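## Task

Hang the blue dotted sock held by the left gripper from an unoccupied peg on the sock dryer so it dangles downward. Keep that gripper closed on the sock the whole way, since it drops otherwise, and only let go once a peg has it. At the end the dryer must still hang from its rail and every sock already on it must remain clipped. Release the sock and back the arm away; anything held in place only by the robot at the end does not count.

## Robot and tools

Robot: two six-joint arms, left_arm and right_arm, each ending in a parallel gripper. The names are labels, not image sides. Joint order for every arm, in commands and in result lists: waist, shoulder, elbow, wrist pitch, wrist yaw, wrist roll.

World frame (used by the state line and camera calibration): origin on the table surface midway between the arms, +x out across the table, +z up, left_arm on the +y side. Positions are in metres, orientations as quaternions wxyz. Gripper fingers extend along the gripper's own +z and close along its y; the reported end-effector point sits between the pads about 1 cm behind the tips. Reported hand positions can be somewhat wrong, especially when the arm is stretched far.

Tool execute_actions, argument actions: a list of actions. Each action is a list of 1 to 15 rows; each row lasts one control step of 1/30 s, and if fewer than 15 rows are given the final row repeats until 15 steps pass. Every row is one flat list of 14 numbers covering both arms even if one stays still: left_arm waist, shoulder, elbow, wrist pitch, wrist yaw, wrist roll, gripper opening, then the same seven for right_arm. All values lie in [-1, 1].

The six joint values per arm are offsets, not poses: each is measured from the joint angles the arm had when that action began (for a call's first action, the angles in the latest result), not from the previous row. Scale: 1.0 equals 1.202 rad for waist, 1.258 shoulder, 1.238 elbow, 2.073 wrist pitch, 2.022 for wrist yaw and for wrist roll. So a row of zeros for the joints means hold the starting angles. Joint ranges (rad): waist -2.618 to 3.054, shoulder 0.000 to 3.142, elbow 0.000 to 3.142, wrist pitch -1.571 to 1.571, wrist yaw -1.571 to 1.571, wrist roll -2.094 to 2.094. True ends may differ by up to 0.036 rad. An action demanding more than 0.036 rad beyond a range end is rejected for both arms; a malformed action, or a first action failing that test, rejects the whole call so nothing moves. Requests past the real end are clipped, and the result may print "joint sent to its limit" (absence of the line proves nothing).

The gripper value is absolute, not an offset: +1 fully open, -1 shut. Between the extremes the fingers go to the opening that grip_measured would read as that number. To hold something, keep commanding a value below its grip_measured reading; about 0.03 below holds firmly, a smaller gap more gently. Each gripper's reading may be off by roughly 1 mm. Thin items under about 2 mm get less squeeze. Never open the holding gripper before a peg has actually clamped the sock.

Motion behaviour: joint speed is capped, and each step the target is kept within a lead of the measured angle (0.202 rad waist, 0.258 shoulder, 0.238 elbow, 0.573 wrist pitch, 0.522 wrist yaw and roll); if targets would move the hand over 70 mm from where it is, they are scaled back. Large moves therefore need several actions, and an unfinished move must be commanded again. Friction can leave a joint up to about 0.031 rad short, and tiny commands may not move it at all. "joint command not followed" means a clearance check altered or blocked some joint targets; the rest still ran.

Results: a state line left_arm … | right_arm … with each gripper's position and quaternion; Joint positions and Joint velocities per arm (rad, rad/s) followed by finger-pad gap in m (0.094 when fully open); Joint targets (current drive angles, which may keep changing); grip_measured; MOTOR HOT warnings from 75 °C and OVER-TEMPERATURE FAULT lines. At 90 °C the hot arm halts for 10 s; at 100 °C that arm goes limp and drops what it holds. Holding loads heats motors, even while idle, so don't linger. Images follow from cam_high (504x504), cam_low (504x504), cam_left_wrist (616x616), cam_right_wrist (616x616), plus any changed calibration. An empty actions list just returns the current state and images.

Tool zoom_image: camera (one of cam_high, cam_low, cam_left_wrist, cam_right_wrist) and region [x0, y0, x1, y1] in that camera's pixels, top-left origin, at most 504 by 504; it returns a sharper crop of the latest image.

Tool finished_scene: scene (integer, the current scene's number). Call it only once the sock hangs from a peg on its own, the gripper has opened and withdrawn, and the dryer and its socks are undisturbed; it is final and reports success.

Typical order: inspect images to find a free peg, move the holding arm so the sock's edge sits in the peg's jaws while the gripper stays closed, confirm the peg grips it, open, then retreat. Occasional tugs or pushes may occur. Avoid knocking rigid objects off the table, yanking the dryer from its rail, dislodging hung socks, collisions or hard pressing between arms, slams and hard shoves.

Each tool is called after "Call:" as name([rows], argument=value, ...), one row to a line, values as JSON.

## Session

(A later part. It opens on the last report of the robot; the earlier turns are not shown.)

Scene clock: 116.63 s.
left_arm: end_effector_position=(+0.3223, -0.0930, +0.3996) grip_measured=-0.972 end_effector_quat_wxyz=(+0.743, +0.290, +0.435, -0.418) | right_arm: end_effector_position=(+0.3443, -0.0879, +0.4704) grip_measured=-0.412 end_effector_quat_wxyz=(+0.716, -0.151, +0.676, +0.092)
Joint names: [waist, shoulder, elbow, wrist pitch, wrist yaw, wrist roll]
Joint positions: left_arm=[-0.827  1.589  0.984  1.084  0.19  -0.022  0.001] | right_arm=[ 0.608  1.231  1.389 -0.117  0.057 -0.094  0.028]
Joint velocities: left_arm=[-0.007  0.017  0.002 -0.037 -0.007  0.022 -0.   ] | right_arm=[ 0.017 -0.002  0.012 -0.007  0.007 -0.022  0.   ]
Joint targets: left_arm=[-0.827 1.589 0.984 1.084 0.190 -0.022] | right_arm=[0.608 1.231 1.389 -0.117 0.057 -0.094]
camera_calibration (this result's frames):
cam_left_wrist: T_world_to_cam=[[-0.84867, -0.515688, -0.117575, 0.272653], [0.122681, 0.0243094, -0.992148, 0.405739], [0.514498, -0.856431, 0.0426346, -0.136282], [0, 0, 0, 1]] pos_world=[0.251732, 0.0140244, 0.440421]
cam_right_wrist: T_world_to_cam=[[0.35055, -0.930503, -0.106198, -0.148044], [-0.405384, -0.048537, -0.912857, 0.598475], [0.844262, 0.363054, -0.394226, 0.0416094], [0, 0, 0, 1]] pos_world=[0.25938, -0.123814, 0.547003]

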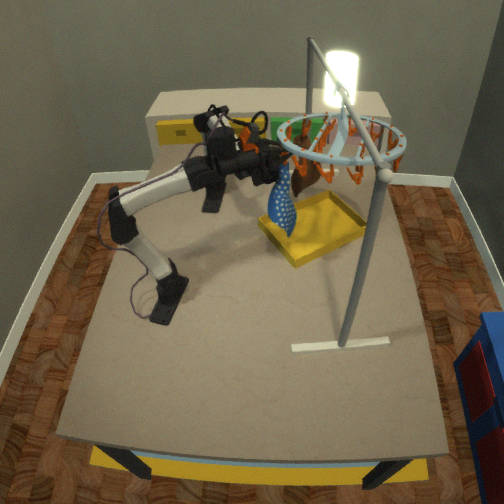

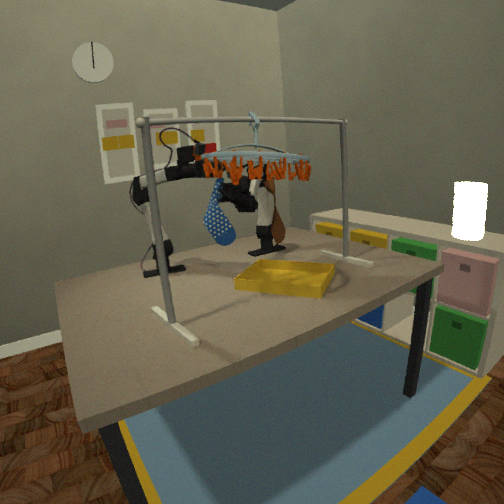

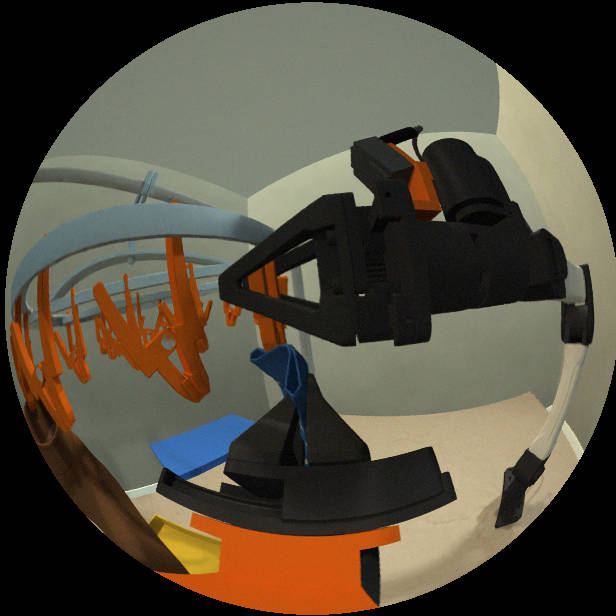

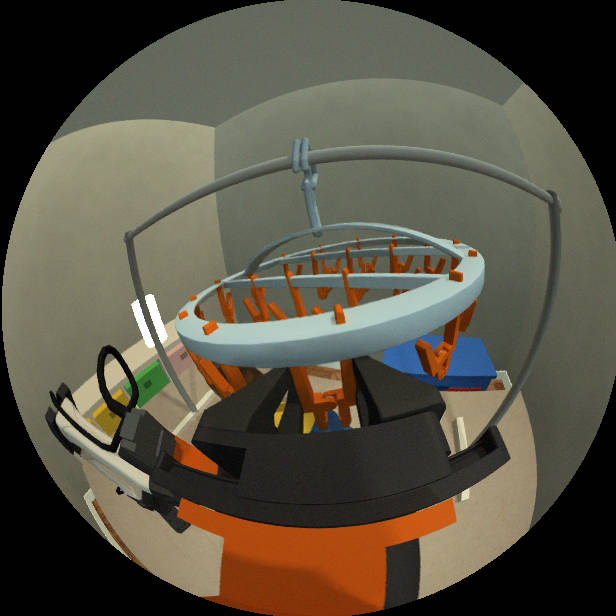

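Call:
execute_actions([
  [[0,0,0,-0.06,0,0,-1,0,0,0,0,0,0,-0.45]],
  [[0,-0.065,0,-0.1,0,0,-1,0,0,0,0,0,0,-0.45]],
  [[0,0,0.052,0,0,0,-1,0,0,0,0,0,0,-0.45]],
])

Call:
zoom_image(camera="cam_left_wrist", region=[200,200,400,400])

Call:
zoom_image(camera="cam_right_wrist", region=[230,320,410,450])

Scene clock: 123.20 s.
left_arm: end_effector_position=(+0.3258, -0.0973, +0.3888) grip_measured=-0.972 end_effector_quat_wxyz=(+0.696, +0.317, +0.503, -0.403) | right_arm: end_effector_position=(+0.3443, -0.0879, +0.4704) grip_measured=-0.412 end_effector_quat_wxyz=(+0.716, -0.151, +0.676, +0.092)
Joint names: [waist, shoulder, elbow, wrist pitch, wrist yaw, wrist roll]
Joint positions: left_arm=[-0.827  1.514  1.03   0.788  0.19  -0.022  0.001] | right_arm=[ 0.608  1.231  1.389 -0.117  0.057 -0.094  0.028]
Joint velocities: left_arm=[-0.002  0.002  0.002 -0.007 -0.051  0.007 -0.001] | right_arm=[-0.012  0.012  0.002  0.051  0.037 -0.051 -0.   ]
Joint targets: left_arm=[-0.827 1.513 1.049 0.790 0.190 -0.022] | right_arm=[0.608 1.231 1.389 -0.117 0.057 -0.094]
camera_calibration (this result's frames):
cam_left_wrist: T_world_to_cam=[[-0.860333, -0.501357, -0.0920187, 0.267407], [0.0125454, 0.159643, -0.987095, 0.441879], [0.509577, -0.850385, -0.131056, -0.0716078], [0, 0, 0, 1]] pos_world=[0.261006, 0.00262957, 0.451398]
cam_right_wrist: T_world_to_cam=[[0.35055, -0.930503, -0.106198, -0.148044], [-0.405384, -0.048537, -0.912857, 0.598475], [0.844262, 0.363054, -0.394226, 0.0416094], [0, 0, 0, 1]] pos_world=[0.25938, -0.123814, 0.547003]

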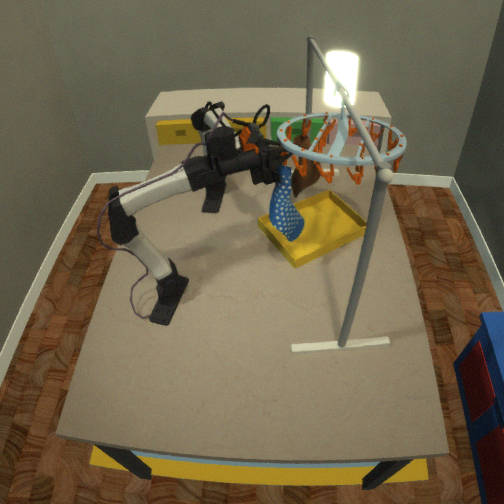

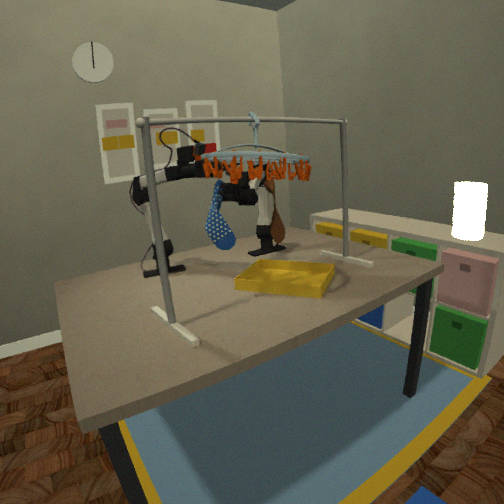

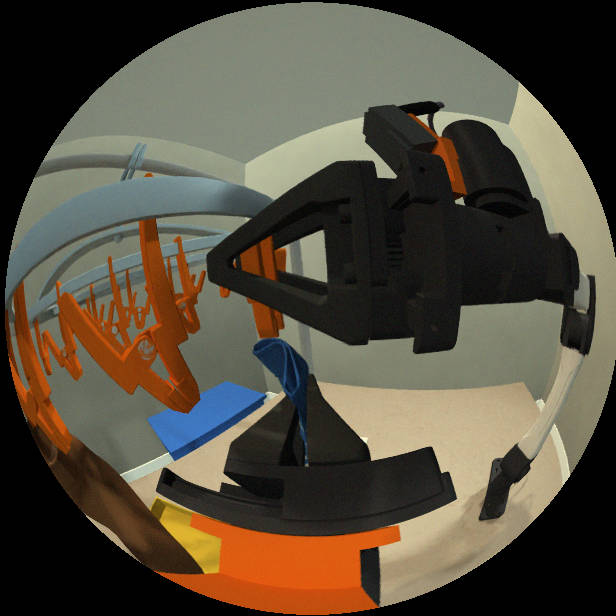

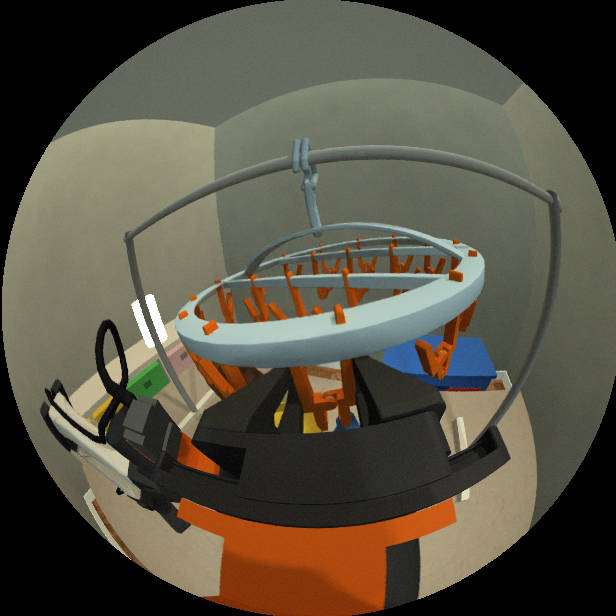

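Region (200, 200, 400, 400) of cam_left_wrist's 616x616 image, scaled by 2.520, with more detail than that image has.

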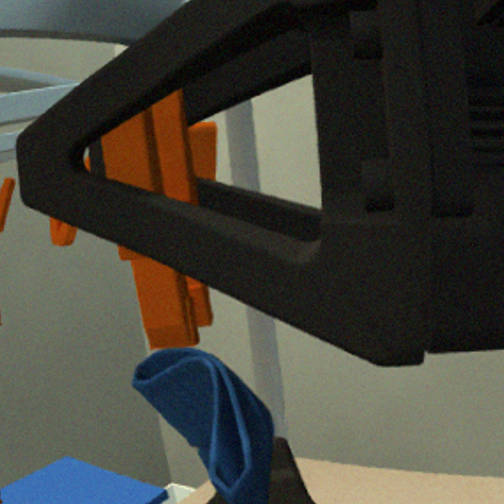

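Region (230, 320, 410, 450) of cam_right_wrist's 616x616 image, scaled by 2.800, with more detail than that image has.

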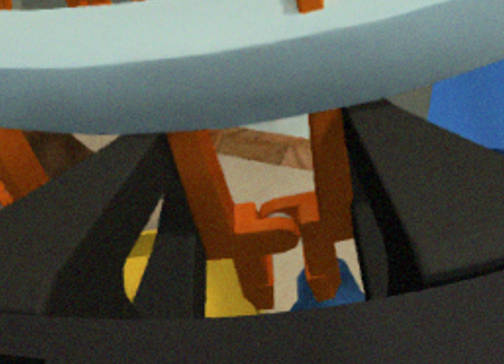

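Call:
execute_actions([
  [[0,-0.022,0,0,0,0,-1,0,0,0,0,0,0,-0.45]],
])

Call:
zoom_image(camera="cam_left_wrist", region=[200,250,350,400])

Call:
zoom_image(camera="cam_right_wrist", region=[270,360,390,450])

Scene clock: 126.40 s.
left_arm: end_effector_position=(+0.3232, -0.0941, +0.3956) grip_measured=-0.972 end_effector_quat_wxyz=(+0.700, +0.315, +0.497, -0.405) | right_arm: end_effector_position=(+0.3443, -0.0879, +0.4704) grip_measured=-0.412 end_effector_quat_wxyz=(+0.716, -0.151, +0.676, +0.092)
Joint names: [waist, shoulder, elbow, wrist pitch, wrist yaw, wrist roll]
Joint positions: left_arm=[-0.827  1.499  1.03   0.787  0.19  -0.022  0.001] | right_arm=[ 0.608  1.231  1.389 -0.117  0.057 -0.094  0.028]
Joint velocities: left_arm=[-0.012 -0.007 -0.002 -0.007  0.007 -0.066 -0.   ] | right_arm=[-0.002  0.007  0.002  0.051 -0.037 -0.007  0.   ]
Joint targets: left_arm=[-0.827 1.486 1.030 0.787 0.190 -0.022] | right_arm=[0.608 1.231 1.389 -0.117 0.057 -0.094]
camera_calibration (this result's frames):
cam_left_wrist: T_world_to_cam=[[-0.859481, -0.502404, -0.0942441, 0.2679], [0.0215847, 0.148535, -0.988671, 0.444718], [0.510711, -0.851779, -0.116819, -0.0728124], [0, 0, 0, 1]] pos_world=[0.257842, 0.00651748, 0.456422]
cam_right_wrist: T_world_to_cam=[[0.35055, -0.930503, -0.106198, -0.148044], [-0.405384, -0.048537, -0.912857, 0.598475], [0.844262, 0.363054, -0.394226, 0.0416094], [0, 0, 0, 1]] pos_world=[0.25938, -0.123814, 0.547003]

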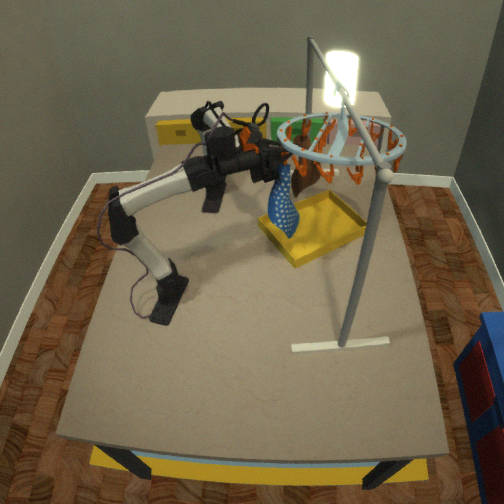

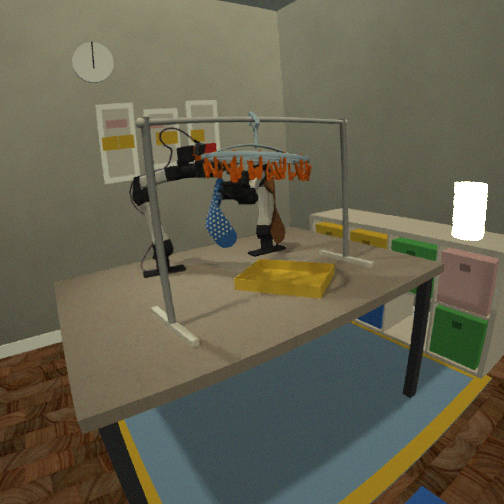

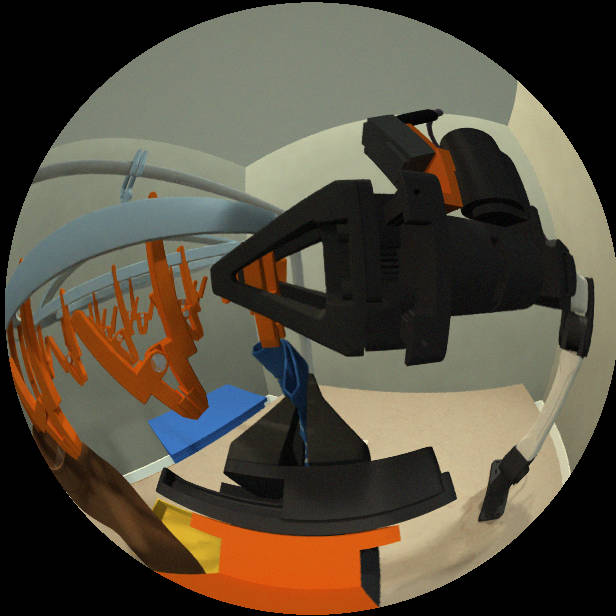

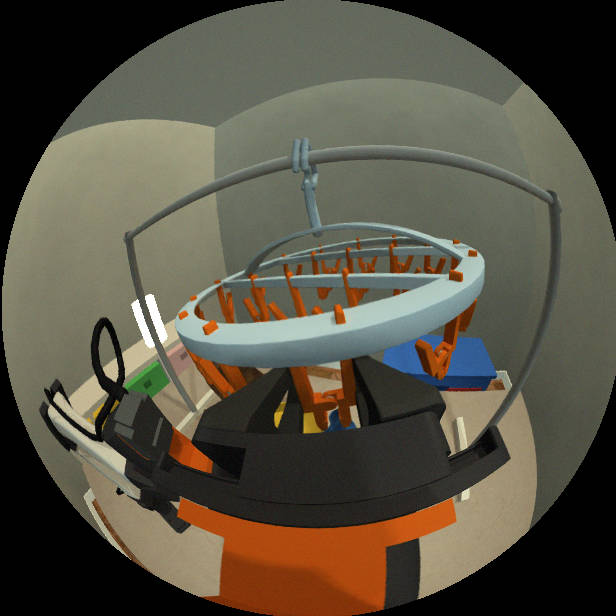

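Region (200, 250, 350, 400) of cam_left_wrist's 616x616 image, scaled by 3.360, with more detail than that image has.

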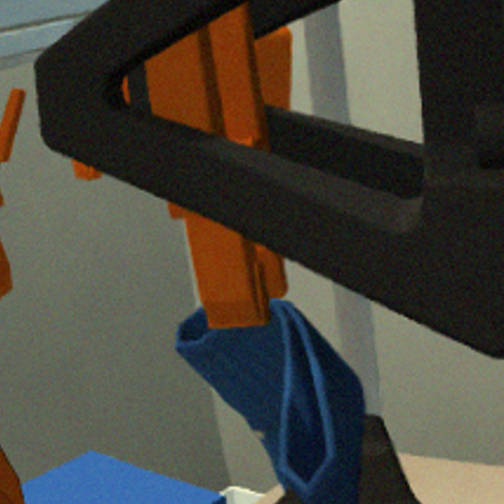

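Region (270, 360, 390, 450) of cam_right_wrist's 616x616 image, scaled by 4.200, with more detail than that image has; it fills the top 378 rows of this view, and the rest is white.

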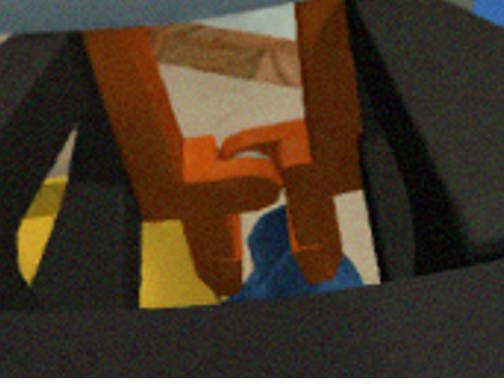

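Aligned; up more.

Call:
execute_actions([
  [[0,0,0.033,0,0,0,-1,0,0,0,0,0,0,-0.45]],
])

Call:
zoom_image(camera="cam_left_wrist", region=[200,250,350,400])

Call:
zoom_image(camera="cam_right_wrist", region=[270,360,390,450])

Scene clock: 129.40 s.
left_arm: end_effector_position=(+0.3230, -0.0939, +0.4043) grip_measured=-0.972 end_effector_quat_wxyz=(+0.705, +0.312, +0.491, -0.406) | right_arm: end_effector_position=(+0.3443, -0.0879, +0.4704) grip_measured=-0.412 end_effector_quat_wxyz=(+0.716, -0.151, +0.676, +0.092)
Joint names: [waist, shoulder, elbow, wrist pitch, wrist yaw, wrist roll]
Joint positions: left_arm=[-0.827  1.499  1.049  0.786  0.19  -0.022  0.001] | right_arm=[ 0.608  1.231  1.389 -0.117  0.057 -0.094  0.028]
Joint velocities: left_arm=[-0.012 -0.002 -0.022  0.037 -0.022 -0.051 -0.001] | right_arm=[-0.012 -0.007  0.002 -0.022  0.007 -0.007 -0.   ]
Joint targets: left_arm=[-0.827 1.499 1.071 0.787 0.190 -0.022] | right_arm=[0.608 1.231 1.389 -0.117 0.057 -0.094]
camera_calibration (this result's frames):
cam_left_wrist: T_world_to_cam=[[-0.858423, -0.503705, -0.0969114, 0.269287], [0.0325448, 0.135068, -0.990302, 0.449171], [0.51191, -0.853251, -0.0995522, -0.0789824], [0, 0, 0, 1]] pos_world=[0.256976, 0.00758109, 0.463049]
cam_right_wrist: T_world_to_cam=[[0.35055, -0.930503, -0.106198, -0.148044], [-0.405384, -0.048537, -0.912857, 0.598475], [0.844262, 0.363054, -0.394226, 0.0416094], [0, 0, 0, 1]] pos_world=[0.25938, -0.123814, 0.547003]

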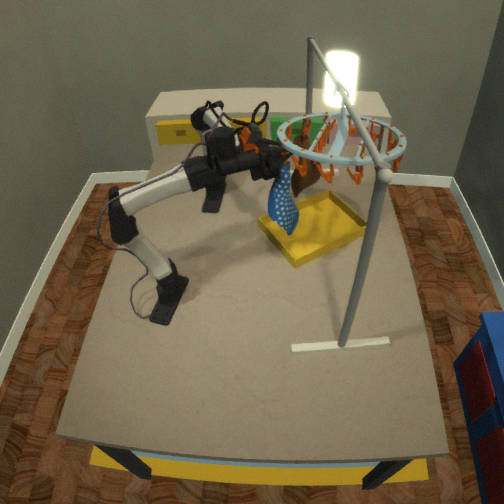

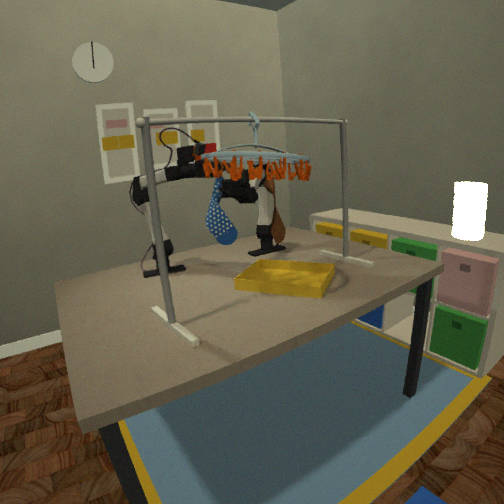

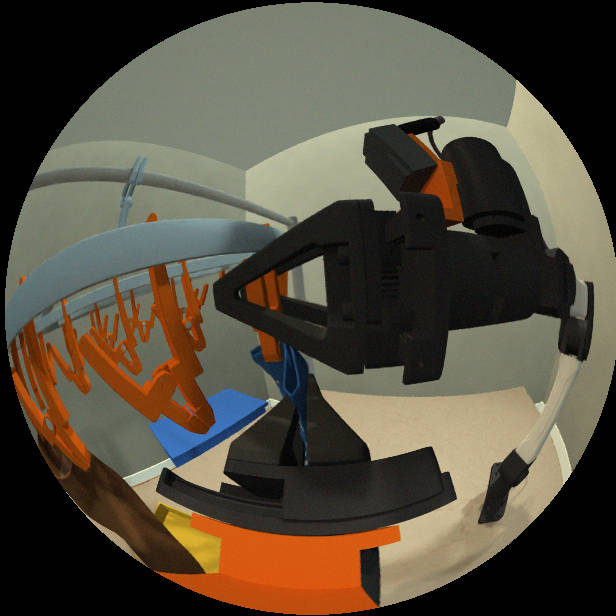

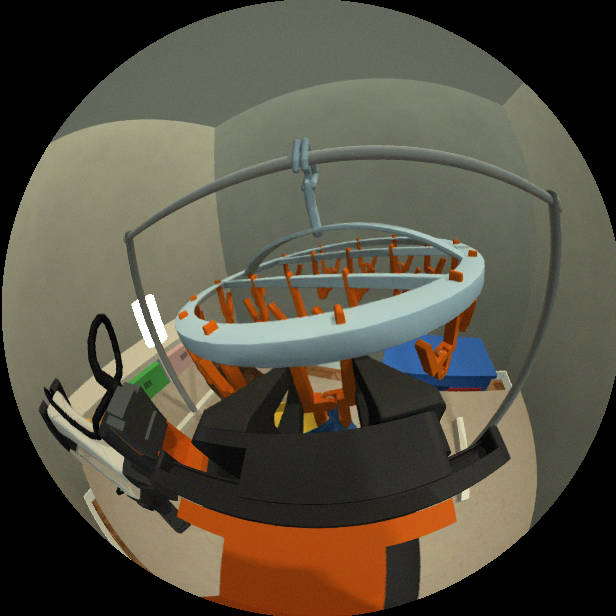

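Region (200, 250, 350, 400) of cam_left_wrist's 616x616 image, scaled by 3.360, with more detail than that image has.

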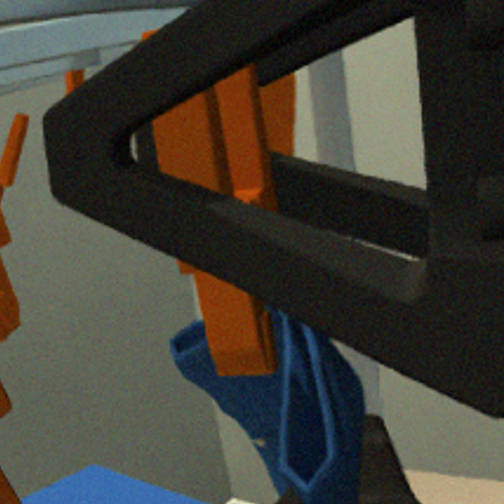

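Region (270, 360, 390, 450) of cam_right_wrist's 616x616 image, scaled by 4.200, with more detail than that image has; it fills the top 378 rows of this view, and the rest is white.

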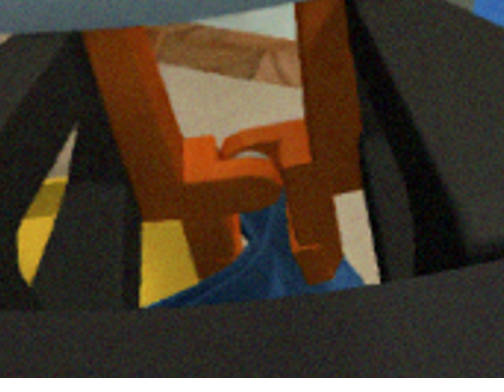

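In. A bit more up and back, then release the peg.

Call:
execute_actions([
  [[0,-0.022,0,0,0,0,-1,0,0,0,0,0,0,-0.45]],
  [[0,0,0,0,0,0,-1,0,0,0,0,0,0,-0.38],[0,0,0,0,0,0,-1,0,0,0,0,0,0,-0.33],[0,0,0,0,0,0,-1,0,0,0,0,0,0,-0.28],[0,0,0,0,0,0,-1,0,0,0,0,0,0,-0.22],[0,0,0,0,0,0,-1,0,0,0,0,0,0,-0.15],[0,0,0,0,0,0,-1,0,0,0,0,0,0,-0.05],[0,0,0,0,0,0,-1,0,0,0,0,0,0,0.05]],
  [[0,0,-0.045,0,0,0,-1,0,0,0,0,0,0,0.05]],
])

Call:
zoom_image(camera="cam_left_wrist", region=[200,250,350,400])

Call:
zoom_image(camera="cam_right_wrist", region=[270,360,390,450])

Scene clock: 134.77 s.
left_arm: end_effector_position=(+0.3206, -0.0909, +0.3992) grip_measured=-0.972 end_effector_quat_wxyz=(+0.703, +0.313, +0.494, -0.405) | right_arm: end_effector_position=(+0.3444, -0.0879, +0.4683) grip_measured=+0.047 end_effector_quat_wxyz=(+0.713, -0.151, +0.679, +0.092)
Joint names: [waist, shoulder, elbow, wrist pitch, wrist yaw, wrist roll]
Joint positions: left_arm=[-0.827  1.485  1.022  0.791  0.19  -0.022  0.001] | right_arm=[ 0.608  1.231  1.389 -0.125  0.056 -0.094  0.049]
Joint velocities: left_arm=[ 0.007  0.007  0.002 -0.037 -0.007  0.022 -0.001] | right_arm=[-0.002  0.022 -0.007  0.022  0.007 -0.022  0.   ]
Joint targets: left_arm=[-0.827 1.485 0.994 0.785 0.190 -0.022] | right_arm=[0.608 1.231 1.389 -0.117 0.056 -0.094]
camera_calibration (this result's frames):
cam_left_wrist: T_world_to_cam=[[-0.858863, -0.503163, -0.0958133, 0.26796], [0.0280156, 0.140633, -0.989665, 0.445449], [0.511438, -0.852672, -0.106688, -0.0726584], [0, 0, 0, 1]] pos_world=[0.254821, 0.0102288, 0.458768]
cam_right_wrist: T_world_to_cam=[[0.350088, -0.930721, -0.105819, -0.148232], [-0.412392, -0.0517096, -0.909538, 0.597198], [0.841054, 0.362057, -0.401925, 0.0453462], [0, 0, 0, 1]] pos_world=[0.260035, -0.123499, 0.545714]

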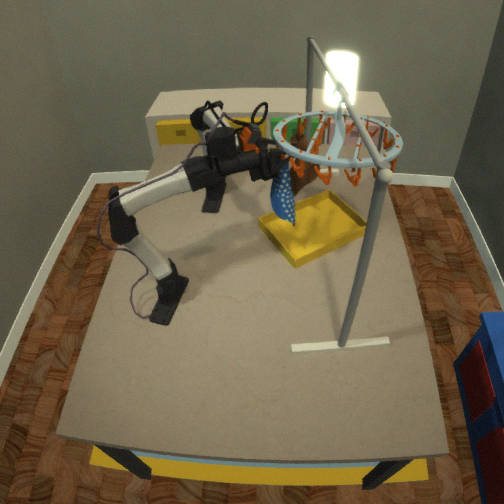

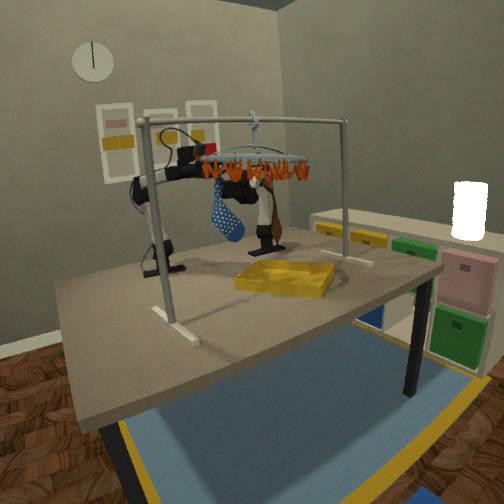

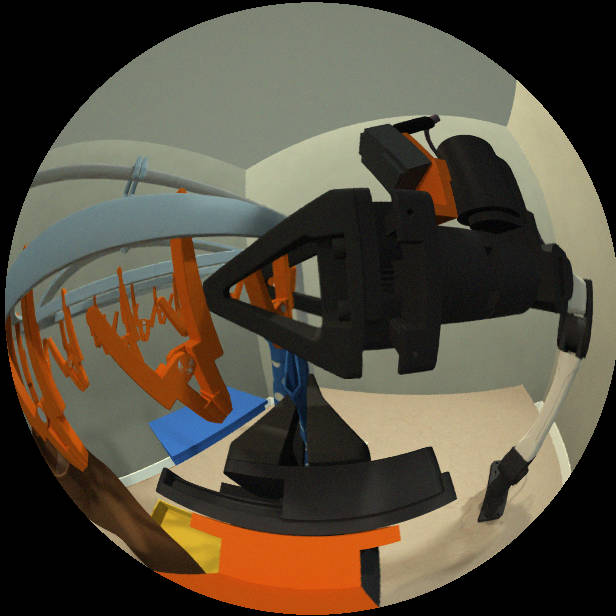

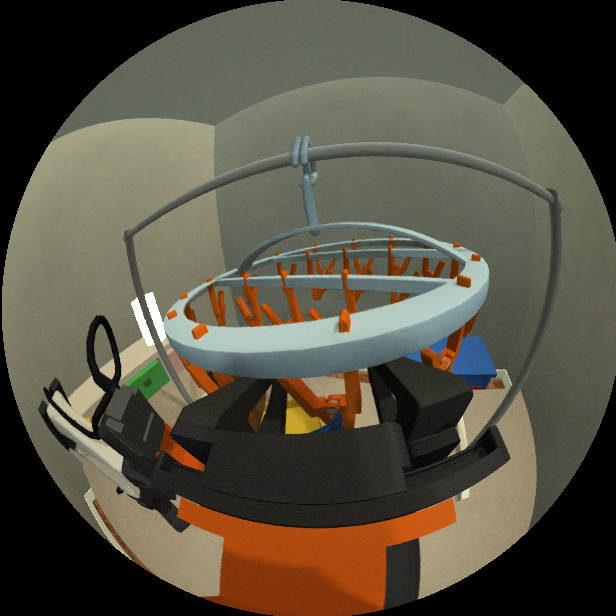

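Region (200, 250, 350, 400) of cam_left_wrist's 616x616 image, scaled by 3.360, with more detail than that image has.

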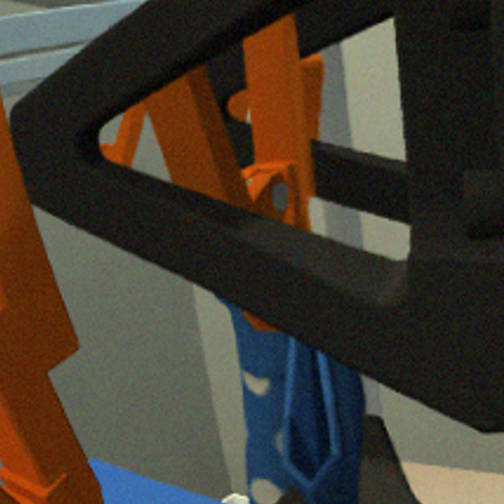

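Region (270, 360, 390, 450) of cam_right_wrist's 616x616 image, scaled by 4.200, with more detail than that image has; it fills the top 378 rows of this view, and the rest is white.

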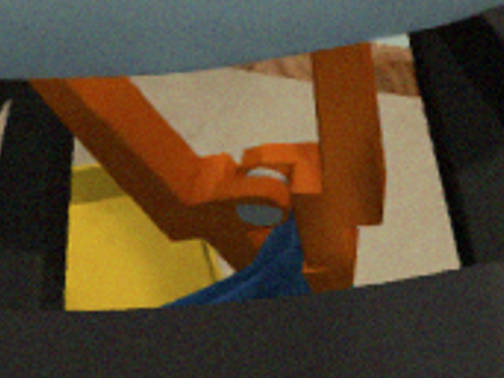

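Clipped deep.

Call:
execute_actions([
  [[0,0,0,0,0,0,-0.5,0,0,0,0,0,0,0.05]],
  [[0,-0.15,-0.17,0,0,0,-0.5,0,0,0,0,0,0,0.3]],
  [[0,-0.2,-0.2,0,0,0,-0.5,0,-0.12,-0.12,0,0,0,0.4]],
  [[0,-0.2,-0.15,0,0,0,-0.5,0,-0.2,-0.18,0,0,0,0.4]],
  [[0,-0.2,0,0,0,0,-0.5,-0.1,-0.2,-0.18,0,0,0,0.4]],
])

Scene clock: 144.13 s.
left_arm: end_effector_position=(+0.1642, +0.1026, +0.4472) grip_measured=-0.502 end_effector_quat_wxyz=(+0.800, +0.247, +0.334, -0.433) | right_arm: end_effector_position=(+0.2203, -0.1735, +0.4128) grip_measured=+0.397 end_effector_quat_wxyz=(+0.751, -0.104, +0.649, +0.055)
Joint names: [waist, shoulder, elbow, wrist pitch, wrist yaw, wrist roll]
Joint positions: left_arm=[-0.827  0.539  0.444  0.823  0.185 -0.022  0.023] | right_arm=[ 0.494  0.586  0.842 -0.121  0.057 -0.094  0.066]
Joint velocities: left_arm=[-0.002  0.007  0.007  0.066  0.007  0.051  0.001] | right_arm=[ 0.002 -0.032  0.017  0.007  0.007  0.066  0.   ]
Joint targets: left_arm=[-0.827 0.547 0.451 0.806 0.186 -0.022] | right_arm=[0.487 0.582 0.826 -0.121 0.056 -0.094]
camera_calibration (this result's frames):
cam_left_wrist: T_world_to_cam=[[-0.826129, -0.54474, -0.144115, 0.2561], [0.273887, -0.16468, -0.947558, 0.442322], [0.49244, -0.822276, 0.285244, 0.00217465], [0, 0, 0, 1]] pos_world=[0.0893545, 0.214137, 0.455413]
cam_right_wrist: T_world_to_cam=[[0.252536, -0.96133, -0.109862, -0.172553], [-0.32398, 0.0229783, -0.945785, 0.499639], [0.911736, 0.274438, -0.305649, 0.0878653], [0, 0, 0, 1]] pos_world=[0.125339, -0.201475, 0.480449]

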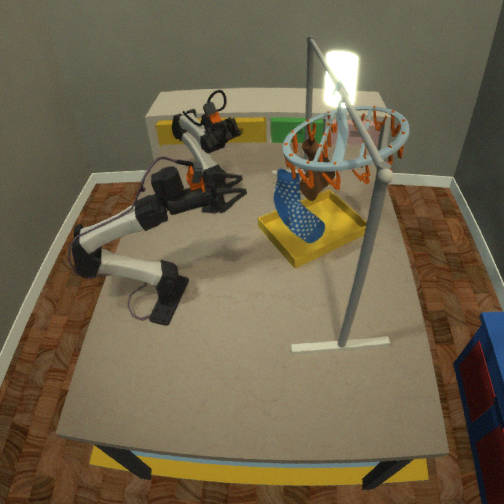

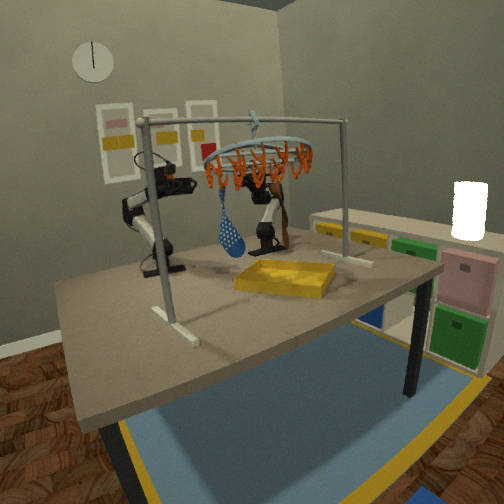

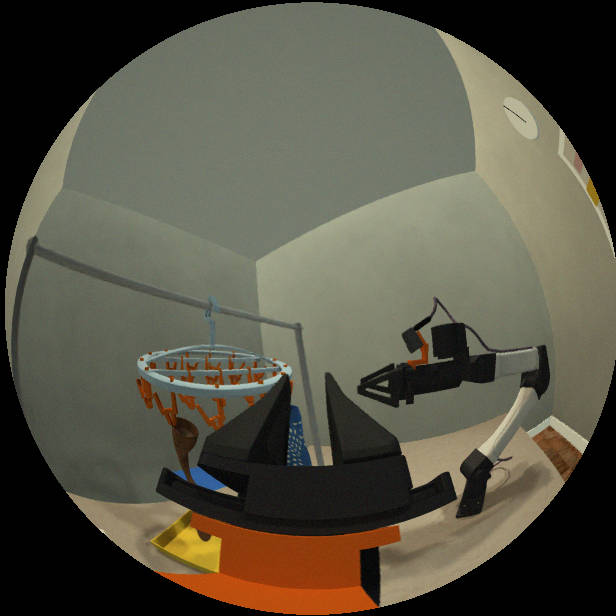

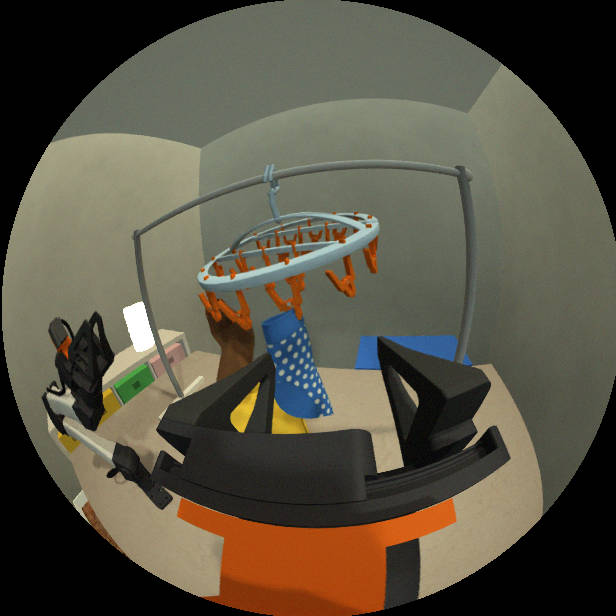

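Call:
execute_actions(actions=[])

Scene clock: 145.40 s.
left_arm: end_effector_position=(+0.1642, +0.1026, +0.4472) grip_measured=-0.502 end_effector_quat_wxyz=(+0.800, +0.247, +0.334, -0.433) | right_arm: end_effector_position=(+0.2203, -0.1735, +0.4128) grip_measured=+0.397 end_effector_quat_wxyz=(+0.751, -0.104, +0.649, +0.055)
Joint names: [waist, shoulder, elbow, wrist pitch, wrist yaw, wrist roll]
Joint positions: left_arm=[-0.827  0.539  0.444  0.823  0.185 -0.022  0.023] | right_arm=[ 0.494  0.586  0.842 -0.121  0.057 -0.094  0.066]
Joint velocities: left_arm=[-0.017 -0.002  0.002 -0.037  0.022 -0.051 -0.001] | right_arm=[ 0.002 -0.027  0.002 -0.022  0.007  0.095 -0.001]
Joint targets: left_arm=[-0.827 0.547 0.451 0.806 0.186 -0.022] | right_arm=[0.487 0.582 0.826 -0.121 0.056 -0.094]
camera_calibration (this result's frames):
cam_left_wrist: T_world_to_cam=[[-0.826129, -0.54474, -0.144115, 0.2561], [0.273887, -0.16468, -0.947558, 0.442322], [0.49244, -0.822276, 0.285244, 0.00217465], [0, 0, 0, 1]] pos_world=[0.0893545, 0.214137, 0.455413]
cam_right_wrist: T_world_to_cam=[[0.252536, -0.96133, -0.109862, -0.172553], [-0.32398, 0.0229783, -0.945785, 0.499639], [0.911736, 0.274438, -0.305649, 0.0878653], [0, 0, 0, 1]] pos_world=[0.125339, -0.201475, 0.480449]

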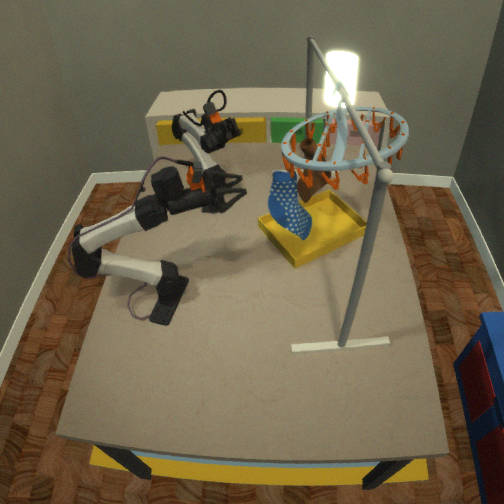

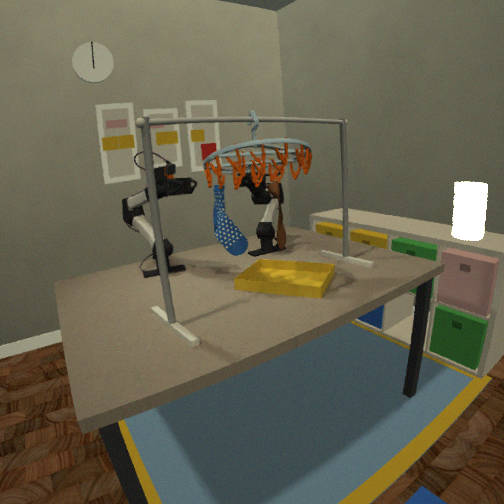

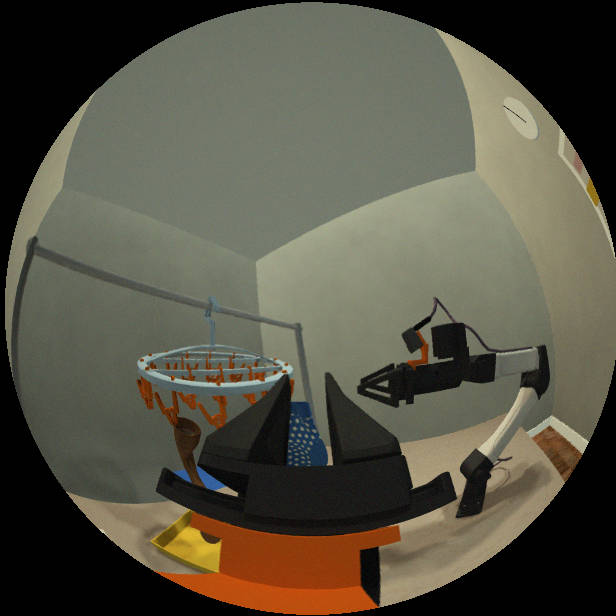

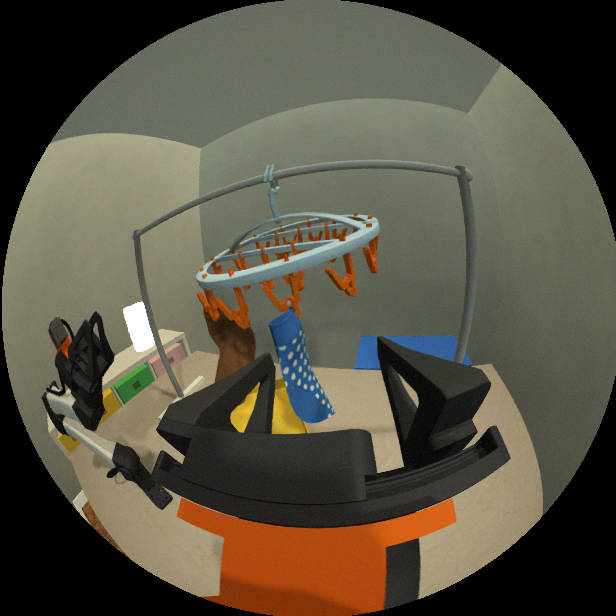

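Call:
finished_scene(scene=1)

The scene is finished: the task was done.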